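# Pour hazelnuts from bowl into a hand-held cup

## Task

Lift the empty cup off the table and keep it held in the air while all the hazelnuts from the small bowl go into it. After the first nut lands in the cup and until the last one is in, the cup must not rest on anything except the robot. Neither the cup nor the bowl may be released, or fall, with no support a few millimetres beneath it. Finally set both directly on the table, cup upright; the bowl may be left upside down. The result must hold without the robot keeping anything in place. Then open the hands and move the arms away.

## Robot and tools

Robot: two arms, left_arm and right_arm, facing each other across the table. left_arm's base is on the +y side. The names say nothing about image sides. Each arm ends in the same five-finger right hand, so the hands are not mirrored: every hand axis and number means the same on both.

Frame: one shared scene frame. The origin is on the tabletop halfway between the arm bases, z points up, and the table surface is z = 0. Results give each hand point's position in metres, its orientation as a quaternion wxyz, and its velocities in m/s and rad/s. Printed positions can be slightly off, especially at long reach.

Hand point: a spot 0.05 m in front of the palm, where the index pad meets the thumb tip in a pinch. Its axes: +z runs along the straight fingers, +y points out of the palm, and +x crosses the palm toward the little finger. Straight fingertips sit 0.06-0.07 m beyond it along +z. Across the palm the hand extends 0.08 m on the little-finger side. On the thumb side it extends 0.02 m with the thumb turned in front, and up to 0.09 m otherwise. A wrist bracket on the little-finger side reaches 0.03 m past the point along +y and 0.11 m across the palm. The bracket can collide with things.

execute_actions: "actions" holds at most one item.
- An empty list just reports the state.
- {"rows": [...], "steps": n} runs up to 15 control steps of 1/30 s each (default 15, minimum 3). Each row is applied for one step, and the last row repeats if there are fewer rows than steps.
- {"steps": n} with no rows is a wait of up to 300 steps, counted from the previous result, so your reply time is included.
- Optional "pictures": true adds camera images. Images come automatically only with an empty list.
The result is taken 3 steps before the action ends; those steps run while you compose your next reply.

Row: one flat list of 28 numbers, each in [-1, 1], always covering both arms. The order is: left_arm dx, dy, dz, rx, ry, rz; then left_gripper little, ring, middle, index, thumb_bend, thumb_turn, force_limit, speed; then the same 14 for right_arm and right_gripper.

The six pose numbers are an offset, not a pose. They are expressed in that hand point's own axes and measured from its pose in the latest result that showed it. If no result has shown it yet in this scene, or in the second and later calls of one reply, they are measured from where the hand is when the action starts. Every row uses this same reference; rows do not add up. Scale: 1.0 = 0.6 m for translation, or 180 degrees for rotation. rx, ry, rz form a single rotation vector. All zeros means return to the reference pose, not stay put. To hold an arm still, send the offset back to its wanted pose in a reply's first call and zeros in later calls.

Hand numbers are absolute targets. For little, ring, middle, index and thumb_bend, +1 is straight/open and -1 is fully curled/closed. thumb_turn: +1 sits beside the palm and -1 sits in front of it, opposite the fingers. A pinch is roughly index -0.22, thumb_bend -0.75, thumb_turn -0.57. force_limit maps linearly from about 0 N (-1) to 10 N (+1) at the fingertip, or 15 N for the two thumb motors. It only stops closing motion. speed maps from nearly 0 (-1) to full (+1), where a full finger travel takes 0.6 s. There is no 'unchanged' value. To keep a hand as it is, resend its last eight numbers. Before any row has been sent, use its hand_measured six values plus hand_force_limit and hand_speed.

Gripping: with the thumb turned in front, the hand can wrap objects 0.035-0.08 m wide, which then lie across the palm on the wrist side of the point. Turn the thumb before approaching. A motor starts only when its target changes by at least 0.01. It then runs until it reaches the target or hits force_limit, and locks holding at least 15 N. To grip harder, raise force_limit and send a target further closed than hand_measured. To loosen, send a target more open than hand_measured. For a soft grip, close with speed -0.9 or lower.

Motion limits: each step the commanded pose is clipped to within 100 mm and 16 degrees of the measured pose. Motion trails the command by about 0.17 s. If both cannot be met, position wins over orientation. After an action the arm continues only to its last clipped pose, so check the result and send the remainder.

move: "target" is one 28-number row with the same offset rules. Each hand point travels a straight line, and both paths finish together within 0.5-10 s. "speed" is in m/s, 0.002-0.5, default 0.25; turning is capped at twice that in rad/s. "stop_force" is optional, 9-40 N, one value for both arms, and is not accepted in the first 0.2 s of a scene. An arm's path ends when its wrist sensor feels that much extra push against its motion; the arm then backs up 2 steps and holds. Use it only with slow, non-rotating approaches, and leave it out when moving away from a surface. Hand numbers in the row are sent at the start. The result's "move:" line reports done, off_target, moving, held, fault or contact, plus limits=paced (pose clipped) or limits=held (steps blocked).

wait: "seconds" 0-10. zoom_image: "camera" (cam_high, cam_low, cam_left_wrist, cam_right_wrist, each 672x504) and "region" [x0, y0, x1, y1] in pixels, at most 504x504. show_instructions shows the reference images. finished_scene takes "scene" and cannot be undone.

Results also contain:
- "Wrist force" and "Wrist torque" in the end effector's axes. These are noisy, offset by up to about 4 N, and saturate near 50 N.
- hand_measured, hand_stopped_by (moving, target, force, stalled, fault), and hand_load_n (positive = pushed open; near 0 means the grip is lost).
- A "Hand target" line and "pose unreachable" and HELD markers, which show blocked commands.

Avoid:
- Arm-to-arm hits or presses.
- Pushing past a firm contact: the arms are stiff. A torque at a joint's limit (wrist joints 26 N m, others 139 N m) or an outside force of 150 N stops that arm for 10 s.
- Long heavy holds: motors warn at 70 °C and brake at 85 °C.
- Dropping the cup or bowl, or knocking anything off the table. Loose objects may occasionally be nudged by outside pushes.

Each tool is called after "Call:" in YAML: its name, and indented under it one key for each argument.

Reference images:

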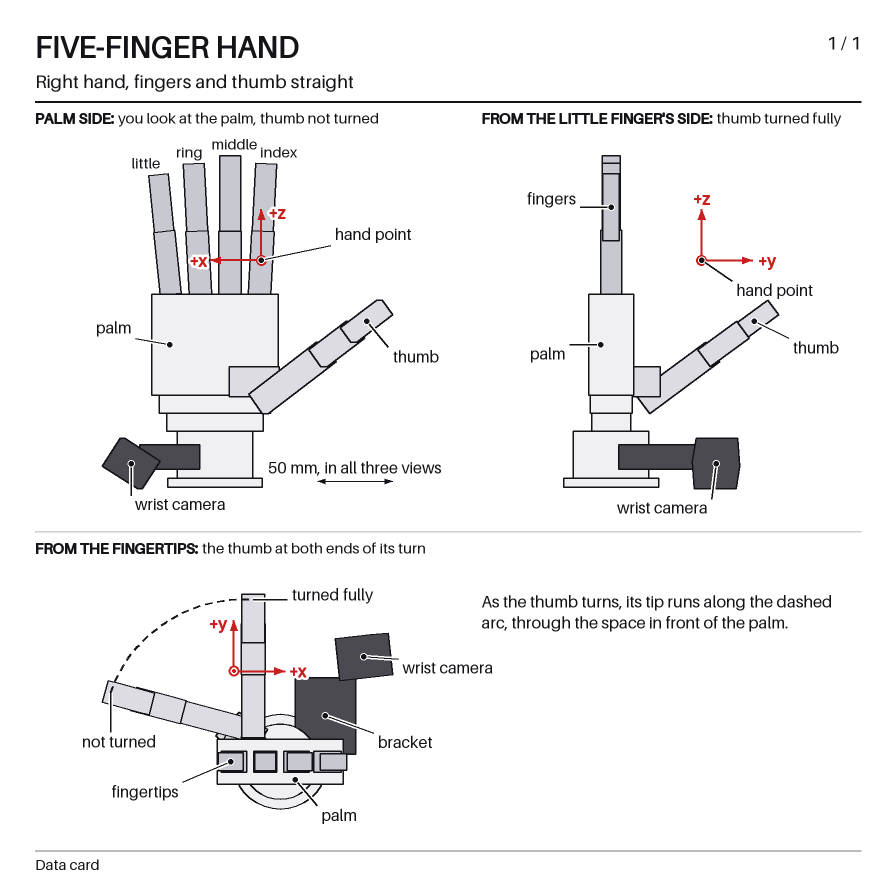

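## Session

Call:
execute_actions:
  actions: []

Scene clock: 0.00 s of 6600.00 s.
left_arm: end_effector_position=(+0.2246, +0.4295, +0.4864) hand_measured=(+1.000, +1.000, +1.000, +1.000, +1.000, +1.000) hand_load_n=(+0.0, +0.0, +0.0, +0.0, +0.0, +0.0) hand_stopped_by=(target, target, target, target, target, target) hand_force_limit=0.00 hand_speed=-0.80 end_effector_quat_wxyz=(+0.018, +0.343, +0.939, -0.020) end_effector_velocity=(-0.000, -0.000, +0.000) end_effector_angular_velocity=(-0.001, -0.000, -0.001) | right_arm: end_effector_position=(+0.1431, -0.2655, +0.4650) hand_measured=(+1.000, +1.000, +1.000, +1.000, +1.000, +1.000) hand_load_n=(+0.0, +0.0, +0.0, +0.0, +0.0, +0.0) hand_stopped_by=(target, target, target, target, target, target) hand_force_limit=0.00 hand_speed=-0.80 end_effector_quat_wxyz=(-0.021, -0.331, +0.943, +0.005) end_effector_velocity=(-0.000, +0.000, -0.000) end_effector_angular_velocity=(+0.001, -0.001, +0.000)
Joint positions: left_arm=[ 0.572 -1.75   1.327  1.94   1.578 -1.912] | right_arm=[-1.179 -1.695  1.367  1.941  1.56  -1.873]
Joint velocities: left_arm=[-0.001 -0.    -0.001  0.     0.    -0.   ] | right_arm=[ 0.001 -0.     0.    -0.001 -0.     0.001]
Motor temperatures (°C, as the motors report them): left_arm=[24 26 25 36 31 31] | right_arm=[27 27 25 34 32 30]
Wrist force (N, on the end effector, along its own x y z axes, offset not removed): no reading
Wrist torque (N m, same axes, about the end effector's origin, offset not removed): no reading
Hand target (left_arm): +0.225, +0.429, +0.486; +0.018, +0.343, +0.939, -0.020
Hand target (right_arm): +0.143, -0.266, +0.465; -0.021, -0.331, +0.943, +0.005

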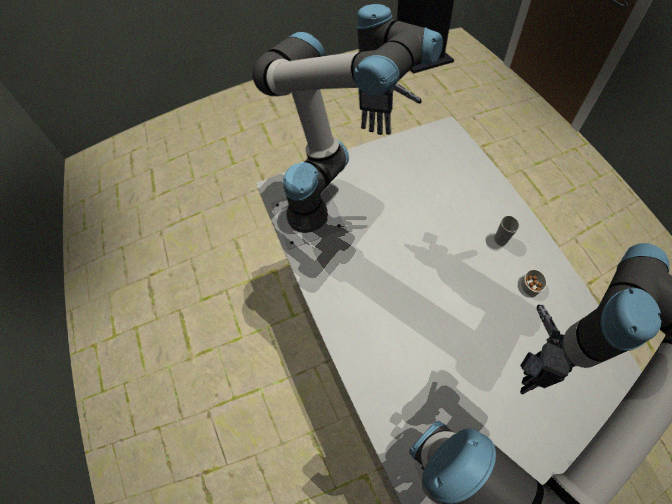

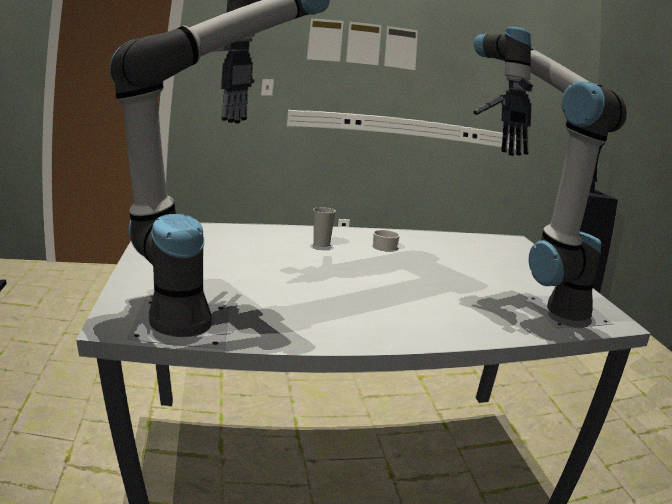

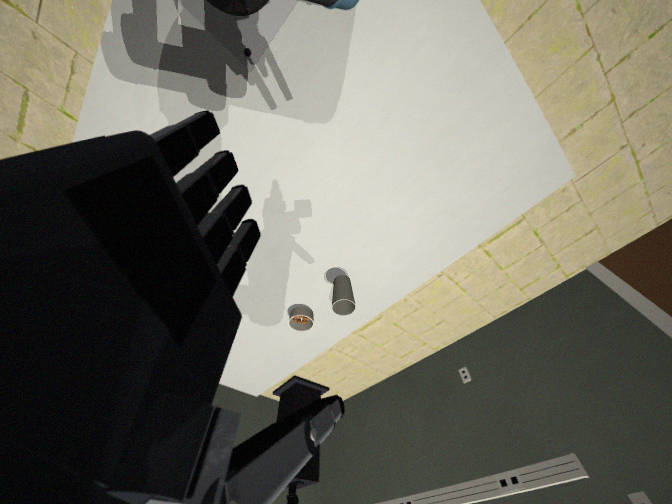

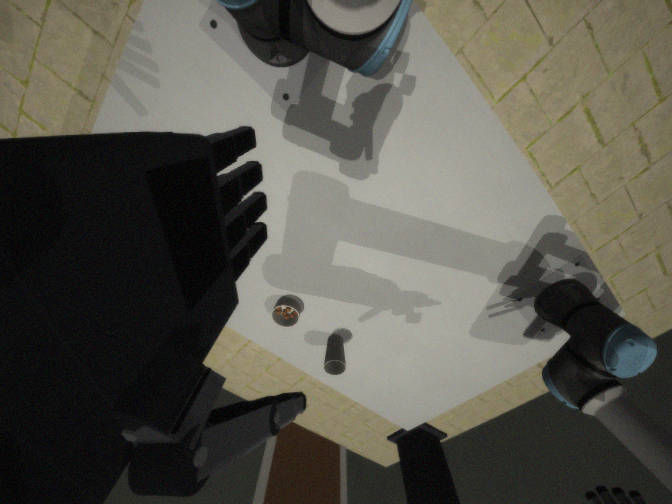

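Call:
move:
  target: [-0.17,-0.14,0.48,0.217,-0.465,0.217,1,1,1,1,1,-1,0,0,-0.09,-0.04,0.44,-0.536,0.258,0.536,1,1,1,1,1,-1,0,0]

Scene clock: 6.13 s of 6600.00 s.
left_arm: end_effector_position=(+0.2537, +0.2854, +0.2061) hand_measured=(+1.000, +1.000, +1.000, +1.000, +1.000, -1.000) hand_load_n=(+0.0, +0.0, +0.0, +0.0, +0.0, +0.0) hand_stopped_by=(target, target, target, target, target, target) hand_force_limit=0.00 hand_speed=0.00 end_effector_quat_wxyz=(+0.516, +0.494, +0.482, -0.507) end_effector_velocity=(+0.000, -0.000, -0.001) end_effector_angular_velocity=(-0.016, -0.002, -0.001) | right_arm: end_effector_position=(+0.1764, -0.2557, +0.2691) hand_measured=(+1.000, +1.000, +1.000, +1.000, +1.000, -1.000) hand_load_n=(+0.0, +0.0, +0.0, +0.0, +0.0, +0.0) hand_stopped_by=(target, target, target, target, target, target) hand_force_limit=0.00 hand_speed=0.00 end_effector_quat_wxyz=(-0.438, +0.319, +0.733, +0.411) end_effector_velocity=(-0.000, -0.000, -0.000) end_effector_angular_velocity=(-0.001, -0.001, +0.001)
Joint positions: left_arm=[ 1.156 -1.623  2.602 -1.087  2.683 -1.647] | right_arm=[-2.114 -1.63   2.646  1.786  0.995 -1.725]
Joint velocities: left_arm=[-0.003  0.013  0.013 -0.061 -0.004 -0.029] | right_arm=[-0.    -0.    -0.001 -0.     0.001  0.   ]
Motor temperatures (°C, as the motors report them): left_arm=[24 26 25 36 31 31] | right_arm=[27 27 25 34 32 30]
Wrist force (N, on the end effector, along its own x y z axes, offset not removed): left_arm=[-1.0 -2.5 1.8] | right_arm=[0.0 -1.8 -0.3]
Wrist torque (N m, same axes, about the end effector's origin, offset not removed): left_arm=[-0.58 0.22 -0.04] | right_arm=[0.01 0.15 -0.05]
Hand target (left_arm): +0.254, +0.285, +0.206; +0.517, +0.493, +0.482, -0.507
Hand target (right_arm): +0.176, -0.256, +0.269; -0.438, +0.319, +0.733, +0.411
Off the commanded pose (left_arm): 0.001 m, 0 deg.
Off the commanded pose (right_arm): 0.072 m, 37 deg; orientation clipped at the last step of the last action.
Kept back: nothing.
move: held (right_arm); limits=paced,held; held on 53 of 171 steps (right_arm), including the last (right_arm)
pose unreachable (right arm): on one or more control steps of this call this arm could not follow its commanded pose, so it was not sent that pose on those steps. On the call's last step it was still not sent that pose. It may still have moved: this result reports where it is.
cause: the commanded pose would bring two parts of the arm too close to each other (joints 3 (elbow) to 6 (wrist 3) lie between them).

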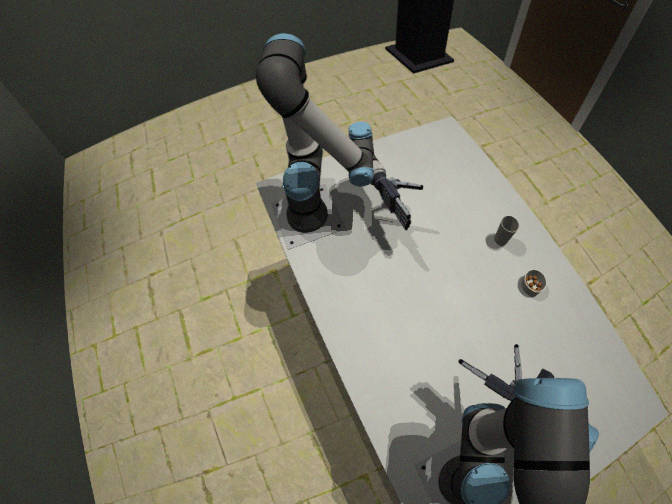

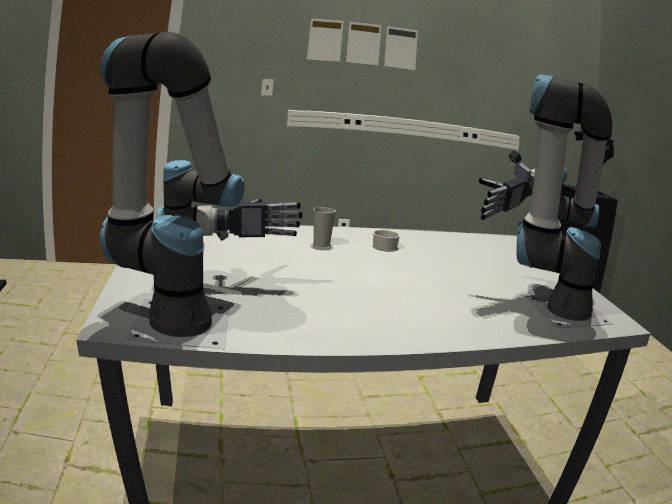

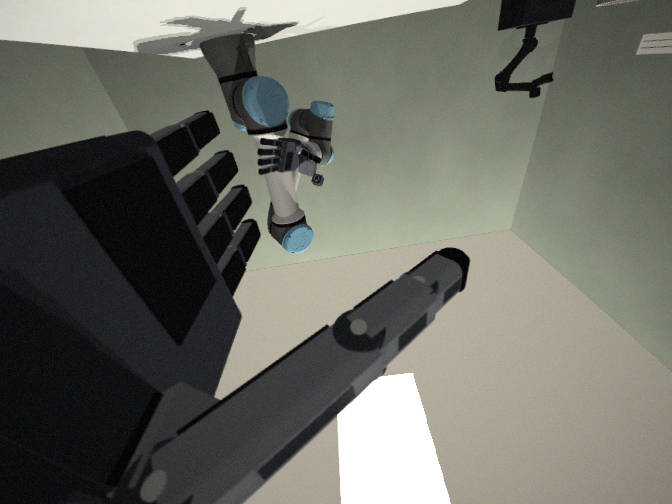

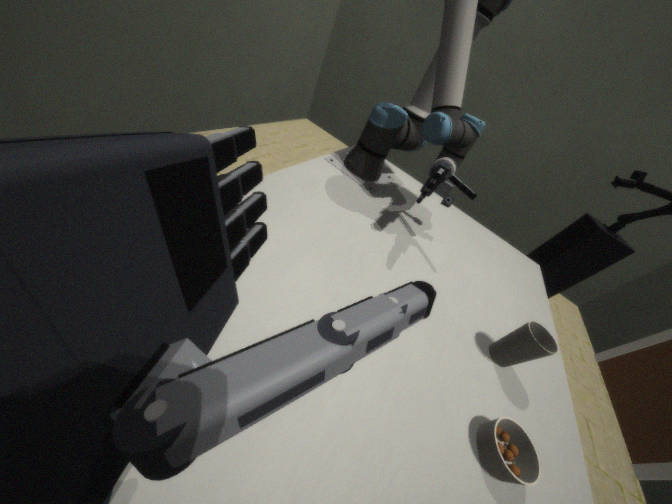

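Call:
move:
  target: [0,0,0,0,0,0,1,1,1,1,1,-1,0,0,-0.09,0.29,-0.14,-0.366,-0.344,0.613,1,1,1,1,1,-1,0,0]
  speed: 0.4

Call:
move:
  target: [-0.1,0.3,0.1,0,0,0,1,1,1,1,1,-1,0,0,0,0,0.2,0,0.5,0,1,1,1,1,1,-1,0,0]
  speed: 0.4

Call:
move:
  target: [0,0,0,0,0,0,1,1,1,1,1,-1,0,0,0,0,0.1,0.25,0,0,1,1,1,1,1,-1,0,0]

Scene clock: 14.70 s of 6600.00 s.
left_arm: end_effector_position=(+0.2537, +0.2854, +0.2061) hand_measured=(+1.000, +1.000, +1.000, +1.000, +1.000, -1.000) hand_load_n=(+0.0, +0.0, +0.0, +0.0, +0.0, +0.0) hand_stopped_by=(target, target, target, target, target, target) hand_force_limit=0.00 hand_speed=0.00 end_effector_quat_wxyz=(+0.516, +0.494, +0.482, -0.507) end_effector_velocity=(+0.000, -0.000, +0.000) end_effector_angular_velocity=(-0.000, +0.000, -0.001) | right_arm: end_effector_position=(+0.3684, -0.2602, +0.3016) hand_measured=(+1.000, +1.000, +1.000, +1.000, +1.000, -1.000) hand_load_n=(+0.0, +0.0, +0.0, +0.0, +0.0, +0.0) hand_stopped_by=(target, target, target, target, target, target) hand_force_limit=0.00 hand_speed=0.00 end_effector_quat_wxyz=(-0.422, +0.681, +0.460, +0.383) end_effector_velocity=(+0.004, +0.003, -0.001) end_effector_angular_velocity=(-0.025, +0.071, -0.025)
Joint positions: left_arm=[ 1.156 -1.623  2.602 -1.087  2.683 -1.647] | right_arm=[-1.813 -1.574  2.071  1.378  0.375 -0.086]
Joint velocities: left_arm=[-0.001  0.    -0.001 -0.    -0.    -0.001] | right_arm=[ 0.039  0.006 -0.07  -0.061  0.022  0.202]
Motor temperatures (°C, as the motors report them): left_arm=[24 26 25 36 31 31] | right_arm=[27 27 25 34 32 30]
Wrist force (N, on the end effector, along its own x y z axes, offset not removed): left_arm=[-0.2 -1.3 0.8] | right_arm=[0.6 0.3 -1.1]
Wrist torque (N m, same axes, about the end effector's origin, offset not removed): left_arm=[-0.28 0.04 0.06] | right_arm=[0.35 -0.09 -0.16]
Hand target (left_arm): +0.254, +0.285, +0.206; +0.516, +0.494, +0.482, -0.507
Hand target (right_arm): +0.369, -0.260, +0.301; -0.423, +0.685, +0.457, +0.380
Off the commanded pose (left_arm): 0.000 m, 0 deg.
Off the commanded pose (right_arm): 0.008 m, 94 deg; orientation clipped at the last step of the last action.
Kept back: nothing.
move: moving (right_arm; no rest 5 s after the path's end); limits=paced

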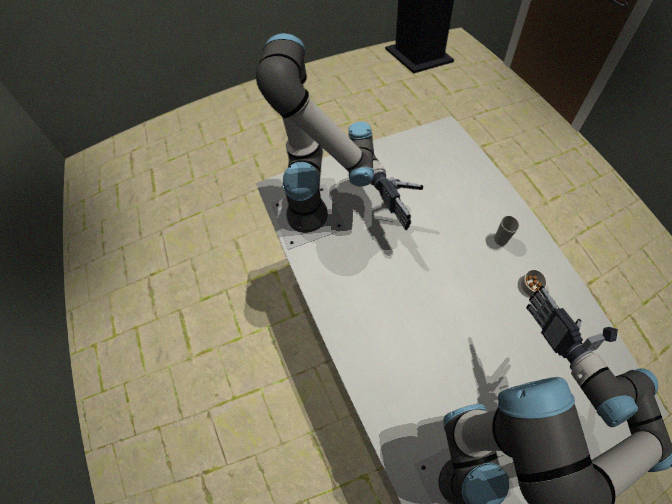

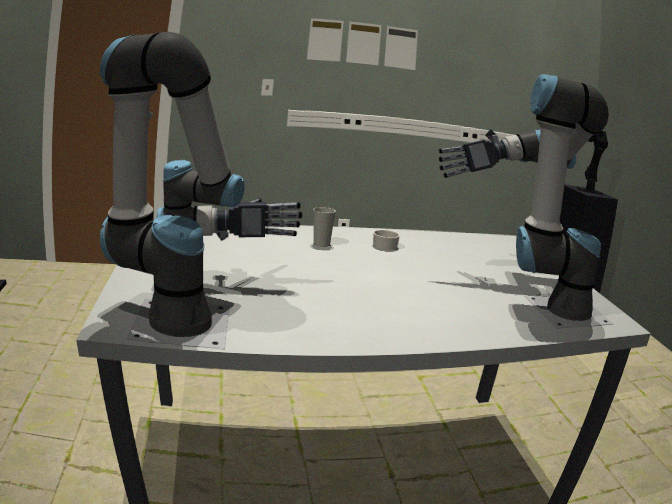

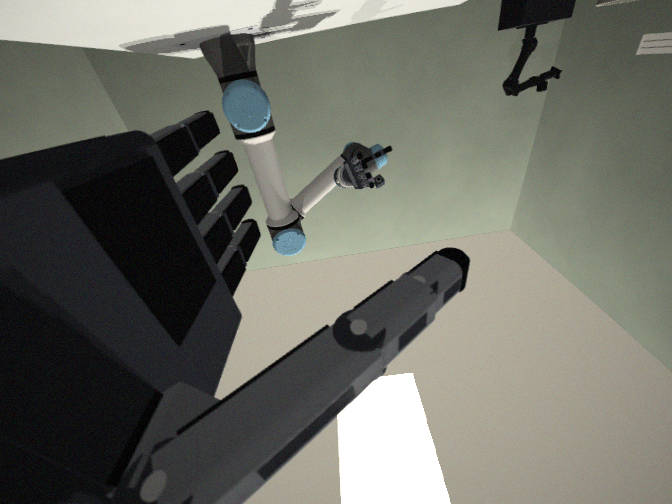

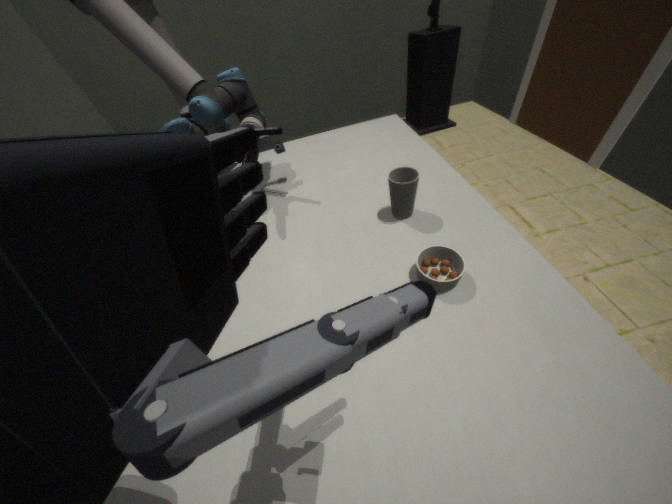

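Scene clock: 24.87 s of 6600.00 s.
left_arm: end_effector_position=(+0.4323, +0.2279, +0.2725) hand_measured=(+1.000, +1.000, +1.000, +1.000, +1.000, -1.000) hand_load_n=(+0.0, +0.0, +0.0, +0.0, +0.0, +0.0) hand_stopped_by=(target, target, target, target, target, target) hand_force_limit=0.00 hand_speed=0.00 end_effector_quat_wxyz=(+0.516, +0.494, +0.482, -0.507) end_effector_velocity=(-0.000, +0.000, -0.000) end_effector_angular_velocity=(-0.000, -0.000, +0.000) | right_arm: end_effector_position=(+0.3993, -0.1561, +0.2417) hand_measured=(+1.000, +1.000, +1.000, +1.000, +1.000, -1.000) hand_load_n=(+0.0, +0.0, +0.0, +0.0, +0.0, +0.0) hand_stopped_by=(target, target, target, target, target, target) hand_force_limit=0.00 hand_speed=0.00 end_effector_quat_wxyz=(-0.651, +0.415, +0.299, +0.561) end_effector_velocity=(+0.000, +0.000, -0.001) end_effector_angular_velocity=(+0.110, +0.002, -0.077)
Joint positions: left_arm=[ 1.225 -1.36   2.054 -0.819  2.752 -1.666] | right_arm=[-1.523 -0.916  2.074  0.625 -0.508 -0.007]
Joint velocities: left_arm=[-0.    -0.     0.001 -0.001 -0.001 -0.   ] | right_arm=[ 0.048  0.092  0.035  0.048 -0.134 -0.202]
Motor temperatures (°C, as the motors report them): left_arm=[24 26 25 36 31 31] | right_arm=[27 27 25 34 32 30]
Wrist force (N, on the end effector, along its own x y z axes, offset not removed): left_arm=[1.0 -2.1 0.3] | right_arm=[-0.3 -2.1 -3.3]
Wrist torque (N m, same axes, about the end effector's origin, offset not removed): left_arm=[-0.37 -0.11 0.13] | right_arm=[0.08 0.13 -0.17]
Hand target (left_arm): +0.432, +0.228, +0.273; +0.516, +0.494, +0.482, -0.507
Hand target (right_arm): +0.399, -0.156, +0.242; +0.651, -0.412, -0.292, -0.567
Off the commanded pose (left_arm): 0.000 m, 0 deg.
Off the commanded pose (right_arm): 0.003 m, 44 deg; orientation clipped at the last step of the last action.
Kept back: nothing.
move: moving (right_arm; no rest 5 s after the path's end); limits=paced
The robot had not come to rest in time, so this move's path started while it was still moving.

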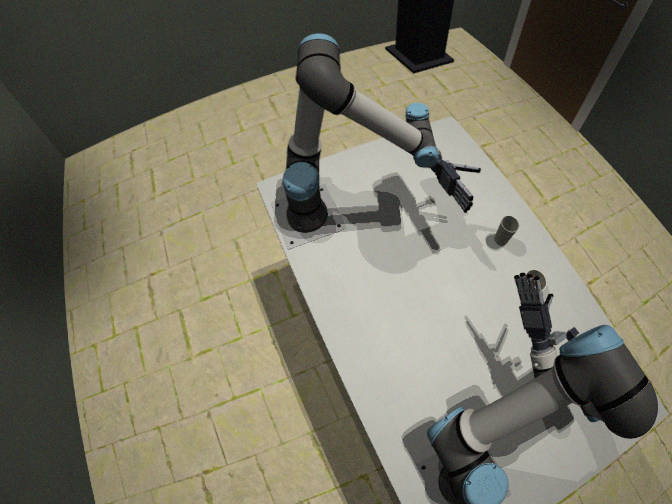

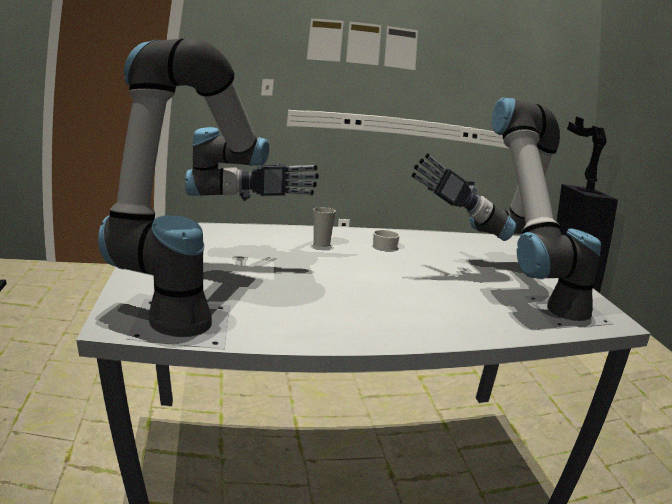

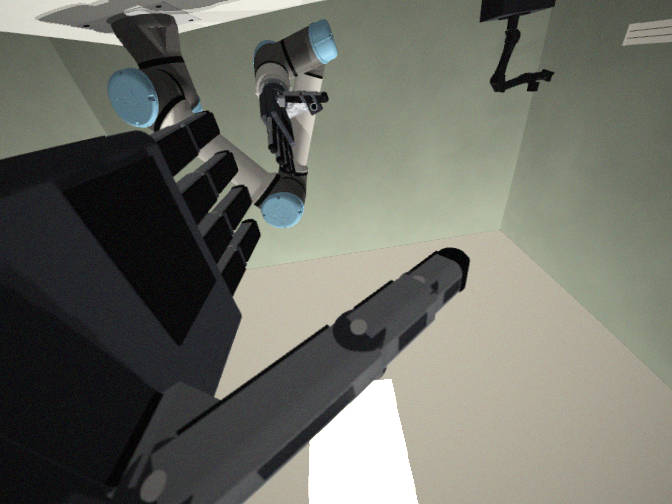

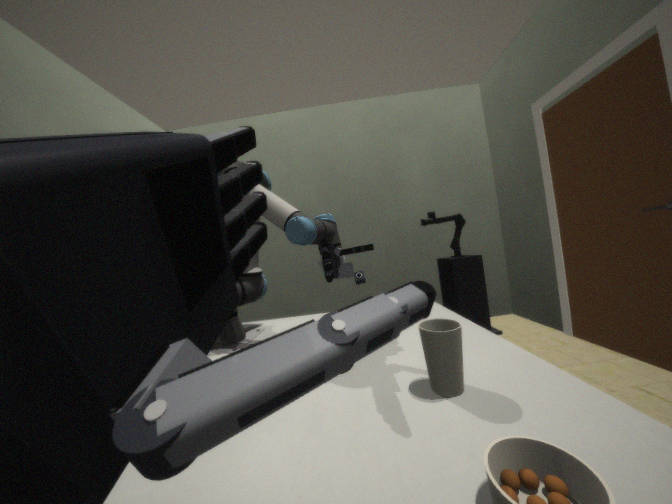

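Scene clock: 29.10 s of 6600.00 s.
left_arm: end_effector_position=(+0.4323, +0.2279, +0.2725) hand_measured=(+1.000, +1.000, +1.000, +1.000, +1.000, -1.000) hand_load_n=(+0.0, +0.0, +0.0, +0.0, +0.0, +0.0) hand_stopped_by=(target, target, target, target, target, target) hand_force_limit=0.00 hand_speed=0.00 end_effector_quat_wxyz=(+0.516, +0.494, +0.482, -0.507) end_effector_velocity=(-0.000, -0.000, +0.000) end_effector_angular_velocity=(-0.000, -0.001, -0.000) | right_arm: end_effector_position=(+0.4123, -0.1095, +0.2796) hand_measured=(+1.000, +1.000, +1.000, +1.000, +1.000, -1.000) hand_load_n=(+0.0, +0.0, +0.0, +0.0, +0.0, +0.0) hand_stopped_by=(target, target, target, target, target, target) hand_force_limit=0.00 hand_speed=0.00 end_effector_quat_wxyz=(-0.726, +0.111, +0.434, +0.521) end_effector_velocity=(+0.001, +0.001, +0.001) end_effector_angular_velocity=(+0.001, -0.007, +0.011)
Joint positions: left_arm=[ 1.225 -1.36   2.054 -0.819  2.752 -1.666] | right_arm=[-1.369 -0.762  1.506  0.245 -0.798  0.385]
Joint velocities: left_arm=[ 0.    -0.    -0.    -0.     0.001  0.   ] | right_arm=[ 0.002  0.002 -0.013 -0.003 -0.005  0.01 ]
Motor temperatures (°C, as the motors report them): left_arm=[24 26 25 36 31 31] | right_arm=[27 27 25 34 32 30]
Wrist force (N, on the end effector, along its own x y z axes, offset not removed): left_arm=[0.0 -1.9 0.9] | right_arm=[0.0 -0.2 -2.5]
Wrist torque (N m, same axes, about the end effector's origin, offset not removed): left_arm=[-0.38 -0.02 0.04] | right_arm=[0.32 -0.01 0.07]
Hand target (left_arm): +0.432, +0.228, +0.273; +0.516, +0.494, +0.482, -0.507
Hand target (right_arm): +0.412, -0.109, +0.280; +0.726, -0.111, -0.435, -0.521
Off the commanded pose (left_arm): 0.000 m, 0 deg.
Off the commanded pose (right_arm): 0.000 m, 0 deg.
Kept back: nothing.
move: done

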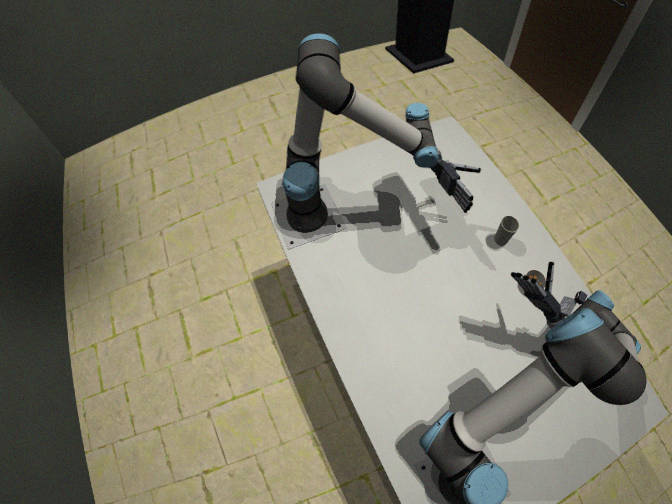

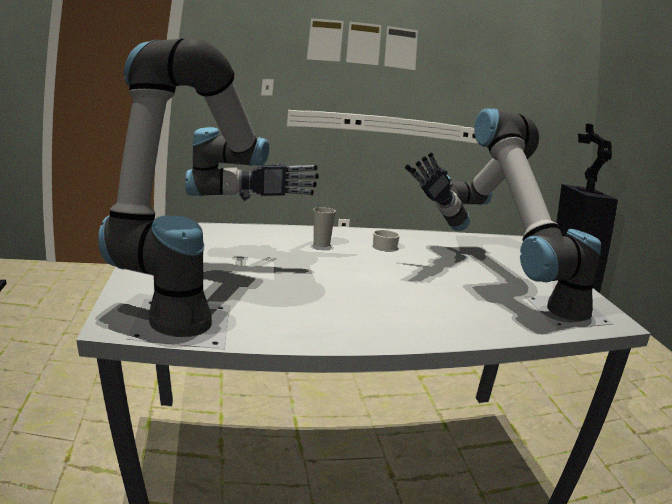

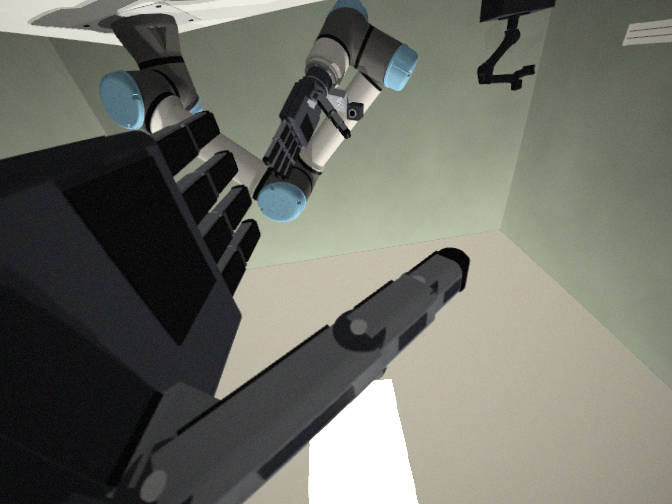

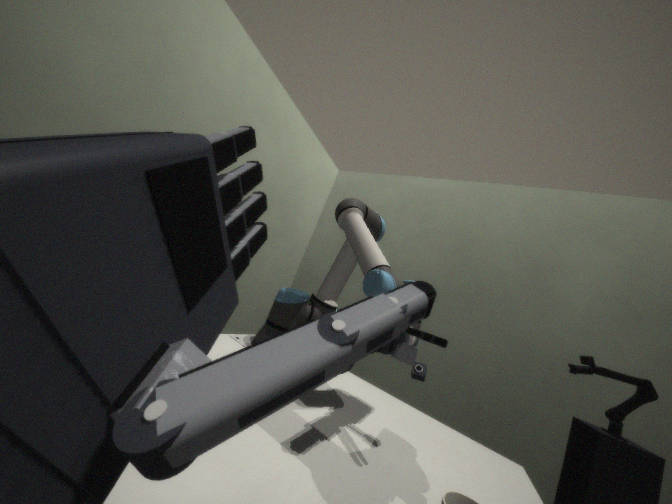

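Call:
move:
  target: [0.2,0,0.1,0,-0.01,0,1,1,1,1,1,-1,0,0,-0.1,-0.157,-0.243,-0.016,-0.212,0.097,1,1,1,1,1,-1,0,0]
  speed: 0.15

Scene clock: 32.37 s of 6600.00 s.
left_arm: end_effector_position=(+0.4345, +0.1624, +0.1558) hand_measured=(+1.000, +1.000, +1.000, +1.000, +1.000, -1.000) hand_load_n=(+0.0, +0.0, +0.0, +0.0, +0.0, +0.0) hand_stopped_by=(target, target, target, target, target, target) hand_force_limit=0.00 hand_speed=0.00 end_effector_quat_wxyz=(+0.524, +0.486, +0.474, -0.515) end_effector_velocity=(+0.001, -0.001, -0.001) end_effector_angular_velocity=(-0.002, +0.000, +0.000) | right_arm: end_effector_position=(+0.4023, -0.2003, +0.1206) hand_measured=(+1.000, +1.000, +1.000, +1.000, +1.000, -1.000) hand_load_n=(+0.0, +0.0, +0.0, +0.0, +0.0, +0.0) hand_stopped_by=(target, target, target, target, target, target) hand_force_limit=0.00 hand_speed=0.00 end_effector_quat_wxyz=(-0.612, +0.355, +0.612, +0.353) end_effector_velocity=(-0.000, -0.001, -0.002) end_effector_angular_velocity=(-0.013, -0.005, -0.000)
Joint positions: left_arm=[ 1.081 -1.086  2.115 -1.184  2.606 -1.684] | right_arm=[-1.653 -1.111  1.949 -0.842 -0.622  1.577]
Joint velocities: left_arm=[-0.001  0.003 -0.001 -0.005 -0.001 -0.003] | right_arm=[-0.001 -0.009  0.008 -0.023 -0.001  0.021]
Motor temperatures (°C, as the motors report them): left_arm=[24 26 25 36 31 31] | right_arm=[27 27 25 34 32 30]
Wrist force (N, on the end effector, along its own x y z axes, offset not removed): left_arm=[-0.8 -2.5 -2.0] | right_arm=[-0.5 1.5 0.1]
Wrist torque (N m, same axes, about the end effector's origin, offset not removed): left_arm=[-0.38 0.23 -0.03] | right_arm=[0.46 0.07 -0.14]
Hand target (left_arm): +0.435, +0.162, +0.156; +0.524, +0.486, +0.474, -0.515
Hand target (right_arm): +0.402, -0.200, +0.120; +0.612, -0.356, -0.613, -0.352
Off the commanded pose (left_arm): 0.000 m, 0 deg.
Off the commanded pose (right_arm): 0.000 m, 0 deg.
Kept back: nothing.
move: done

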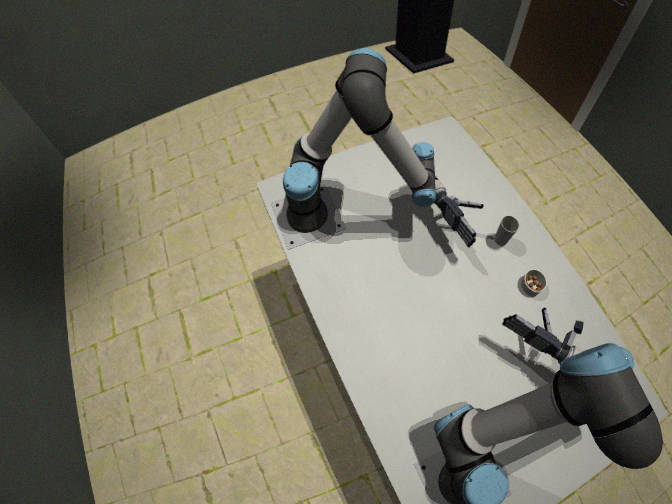

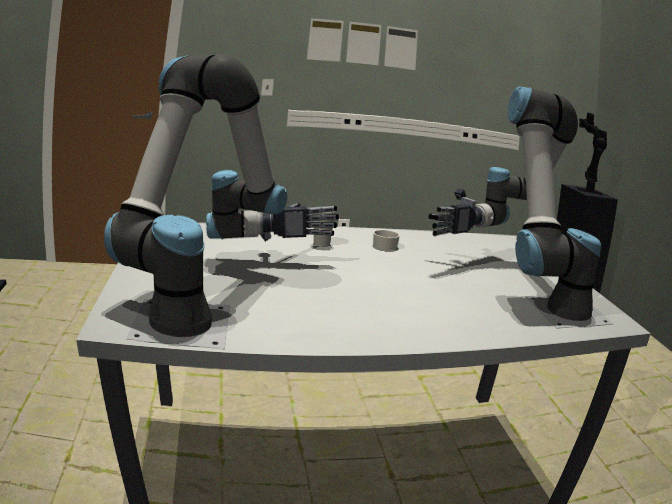

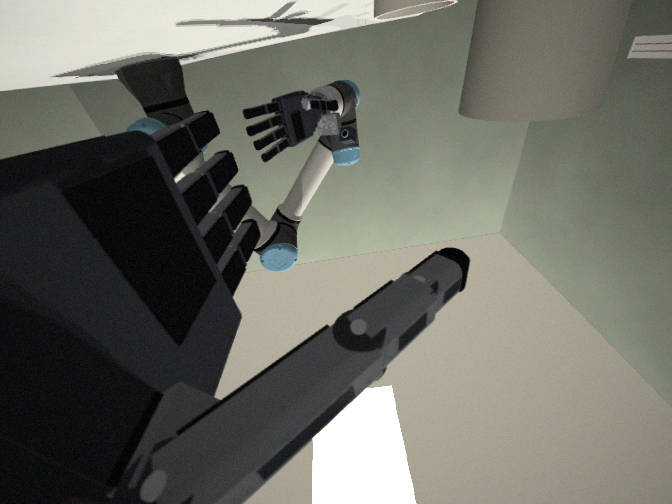

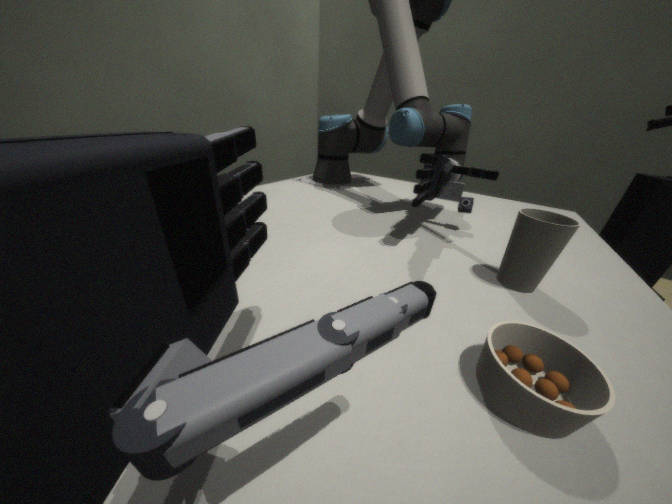

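Call:
move:
  target: [0.06,0,0.06,0,0.025,0,1,1,1,1,1,-1,0,0,-0.135,0,0.1,0,0,0,1,1,1,1,1,-1,0,0]
  speed: 0.08

Call:
zoom_image:
  camera: "cam_high"
  region: [420,150,640,370]

Scene clock: 34.33 s of 6600.00 s.
left_arm: end_effector_position=(+0.4351, +0.1237, +0.1228) hand_measured=(+1.000, +1.000, +1.000, +1.000, +1.000, -1.000) hand_load_n=(+0.0, +0.0, +0.0, +0.0, +0.0, +0.0) hand_stopped_by=(target, target, target, target, target, target) hand_force_limit=0.00 hand_speed=0.00 end_effector_quat_wxyz=(+0.505, +0.505, +0.494, -0.495) end_effector_velocity=(-0.000, -0.001, -0.000) end_effector_angular_velocity=(+0.001, -0.000, -0.000) | right_arm: end_effector_position=(+0.3722, -0.1487, +0.0396) hand_measured=(+1.000, +1.000, +1.000, +1.000, +1.000, -1.000) hand_load_n=(+0.0, +0.0, +0.0, +0.0, +0.0, +0.0) hand_stopped_by=(target, target, target, target, target, target) hand_force_limit=0.00 hand_speed=0.00 end_effector_quat_wxyz=(-0.612, +0.355, +0.612, +0.353) end_effector_velocity=(-0.001, +0.001, -0.002) end_effector_angular_velocity=(-0.001, +0.003, -0.001)
Joint positions: left_arm=[ 1.01  -1.023  2.047 -1.025  2.539 -1.551] | right_arm=[-1.539 -0.968  2.025 -1.062 -0.508  1.578]
Joint velocities: left_arm=[-0.001  0.001 -0.     0.002 -0.001  0.002] | right_arm=[ 0.002  0.004  0.001 -0.003  0.003  0.001]
Motor temperatures (°C, as the motors report them): left_arm=[24 26 25 36 31 31] | right_arm=[27 27 25 34 32 30]
Wrist force (N, on the end effector, along its own x y z axes, offset not removed): left_arm=[0.5 -2.8 -0.4] | right_arm=[-1.2 0.5 -0.6]
Wrist torque (N m, same axes, about the end effector's origin, offset not removed): left_arm=[-0.40 -0.09 0.05] | right_arm=[0.29 0.25 -0.02]
Hand target (left_arm): +0.435, +0.124, +0.123; +0.505, +0.505, +0.494, -0.495
Hand target (right_arm): +0.372, -0.149, +0.039; +0.612, -0.355, -0.612, -0.353
Off the commanded pose (left_arm): 0.000 m, 0 deg.
Off the commanded pose (right_arm): 0.000 m, 0 deg.
Kept back: nothing.
move: done

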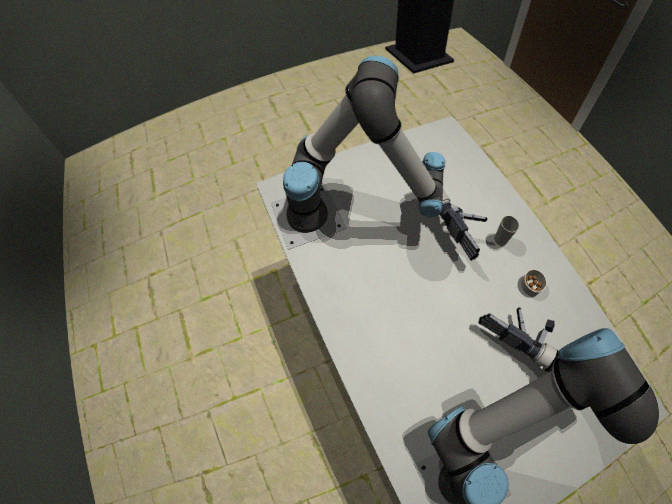

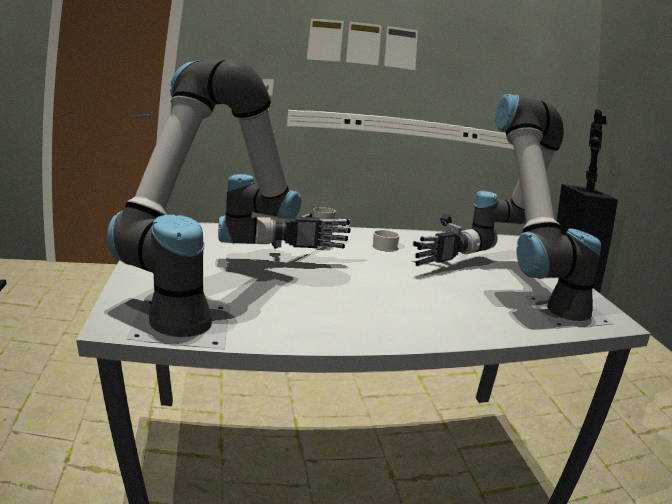

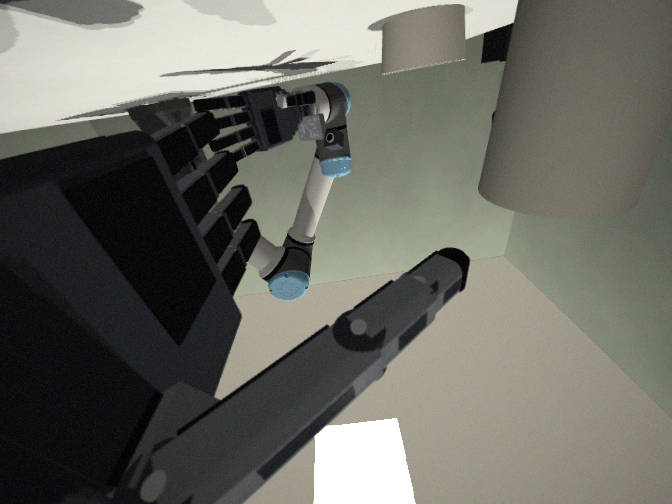

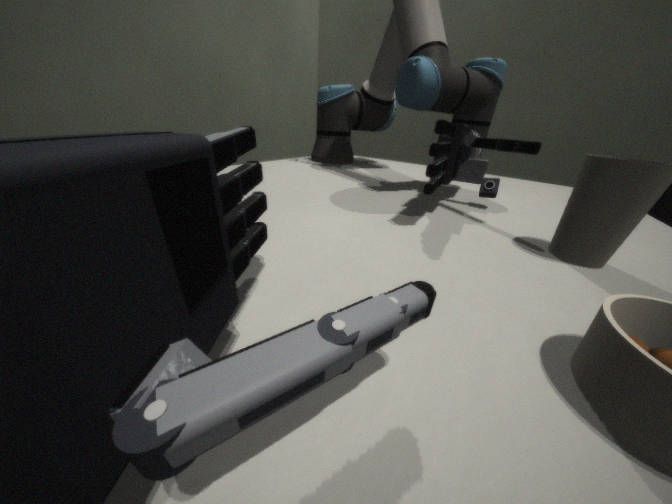

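Region (420, 150, 640, 370) of cam_high's 672x504 image, scaled by 2.291, with more detail than that image has.

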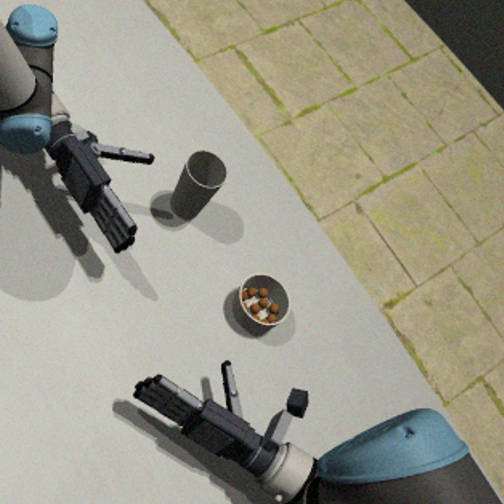

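Call:
move:
  target: [0.03,0.09,0.03,0,0,0,1,1,1,1,1,-1,0,0,-0.01,0.06,-0.11,0,0,0,1,1,1,1,1,-1,0,0]
  speed: 0.05

Call:
zoom_image:
  camera: "cam_high"
  region: [420,150,640,370]

Scene clock: 36.47 s of 6600.00 s.
left_arm: end_effector_position=(+0.4893, +0.1057, +0.1059) hand_measured=(+1.000, +1.000, +1.000, +1.000, +1.000, -1.000) hand_load_n=(+0.0, +0.0, +0.0, +0.0, +0.0, +0.0) hand_stopped_by=(target, target, target, target, target, target) hand_force_limit=0.00 hand_speed=0.00 end_effector_quat_wxyz=(+0.505, +0.505, +0.494, -0.495) end_effector_velocity=(+0.002, -0.001, -0.001) end_effector_angular_velocity=(+0.000, +0.001, -0.000) | right_arm: end_effector_position=(+0.4361, -0.1879, +0.0336) hand_measured=(+1.000, +1.000, +1.000, +1.000, +1.000, -1.000) hand_load_n=(+0.0, +0.0, +0.0, +0.0, +0.0, +0.0) hand_stopped_by=(target, target, target, target, target, target) hand_force_limit=0.00 hand_speed=0.00 end_effector_quat_wxyz=(-0.612, +0.355, +0.612, +0.353) end_effector_velocity=(+0.001, -0.002, -0.000) end_effector_angular_velocity=(-0.000, +0.004, +0.001)
Joint positions: left_arm=[ 1.043 -0.904  1.873 -0.97   2.572 -1.551] | right_arm=[-1.621 -0.883  1.864 -0.985 -0.59   1.577]
Joint velocities: left_arm=[ 0.001  0.004 -0.006  0.004  0.001 -0.   ] | right_arm=[-0.003  0.004 -0.005  0.004 -0.004  0.001]
Motor temperatures (°C, as the motors report them): left_arm=[24 26 25 36 31 31] | right_arm=[27 27 25 34 32 30]
Wrist force (N, on the end effector, along its own x y z axes, offset not removed): left_arm=[-11.5 -5.9 -1.7] | right_arm=[0.7 0.2 -1.4]
Wrist torque (N m, same axes, about the end effector's origin, offset not removed): left_arm=[-0.91 1.85 -0.32] | right_arm=[0.25 0.01 0.01]
Hand target (left_arm): +0.489, +0.106, +0.106; +0.505, +0.505, +0.494, -0.495
Hand target (right_arm): +0.436, -0.188, +0.034; +0.612, -0.355, -0.612, -0.353
Off the commanded pose (left_arm): 0.000 m, 0 deg.
Off the commanded pose (right_arm): 0.000 m, 0 deg.
Kept back: nothing.
move: done

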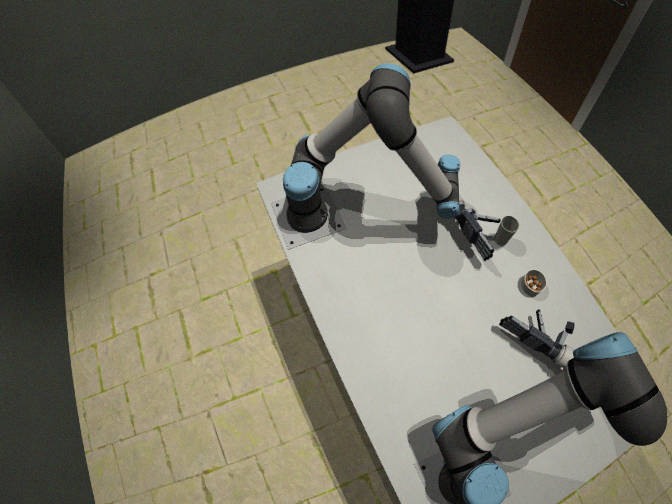

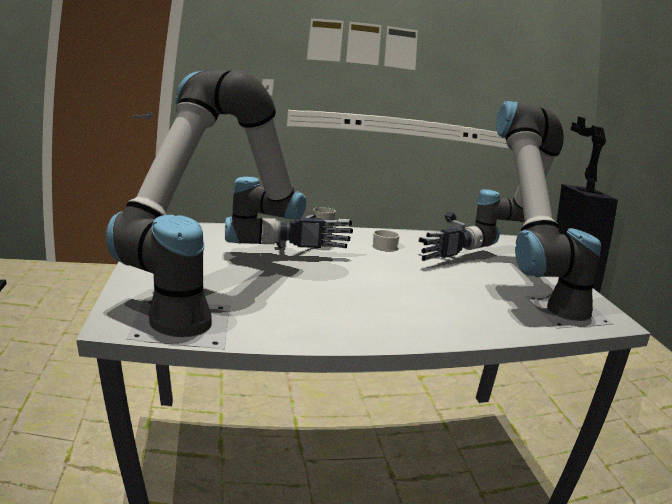

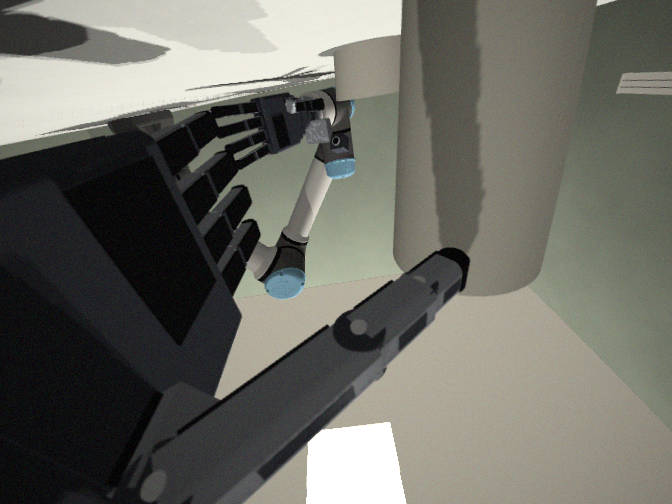

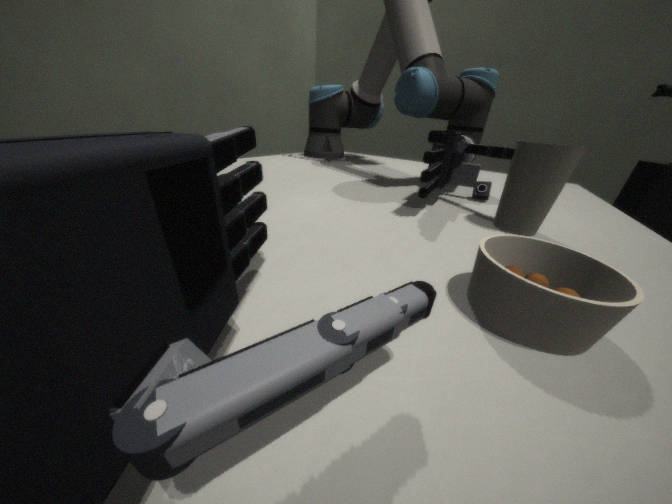

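Region (420, 150, 640, 370) of cam_high's 672x504 image, scaled by 2.291, with more detail than that image has.

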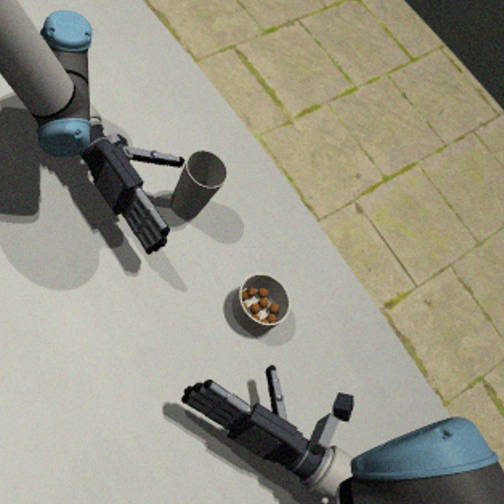

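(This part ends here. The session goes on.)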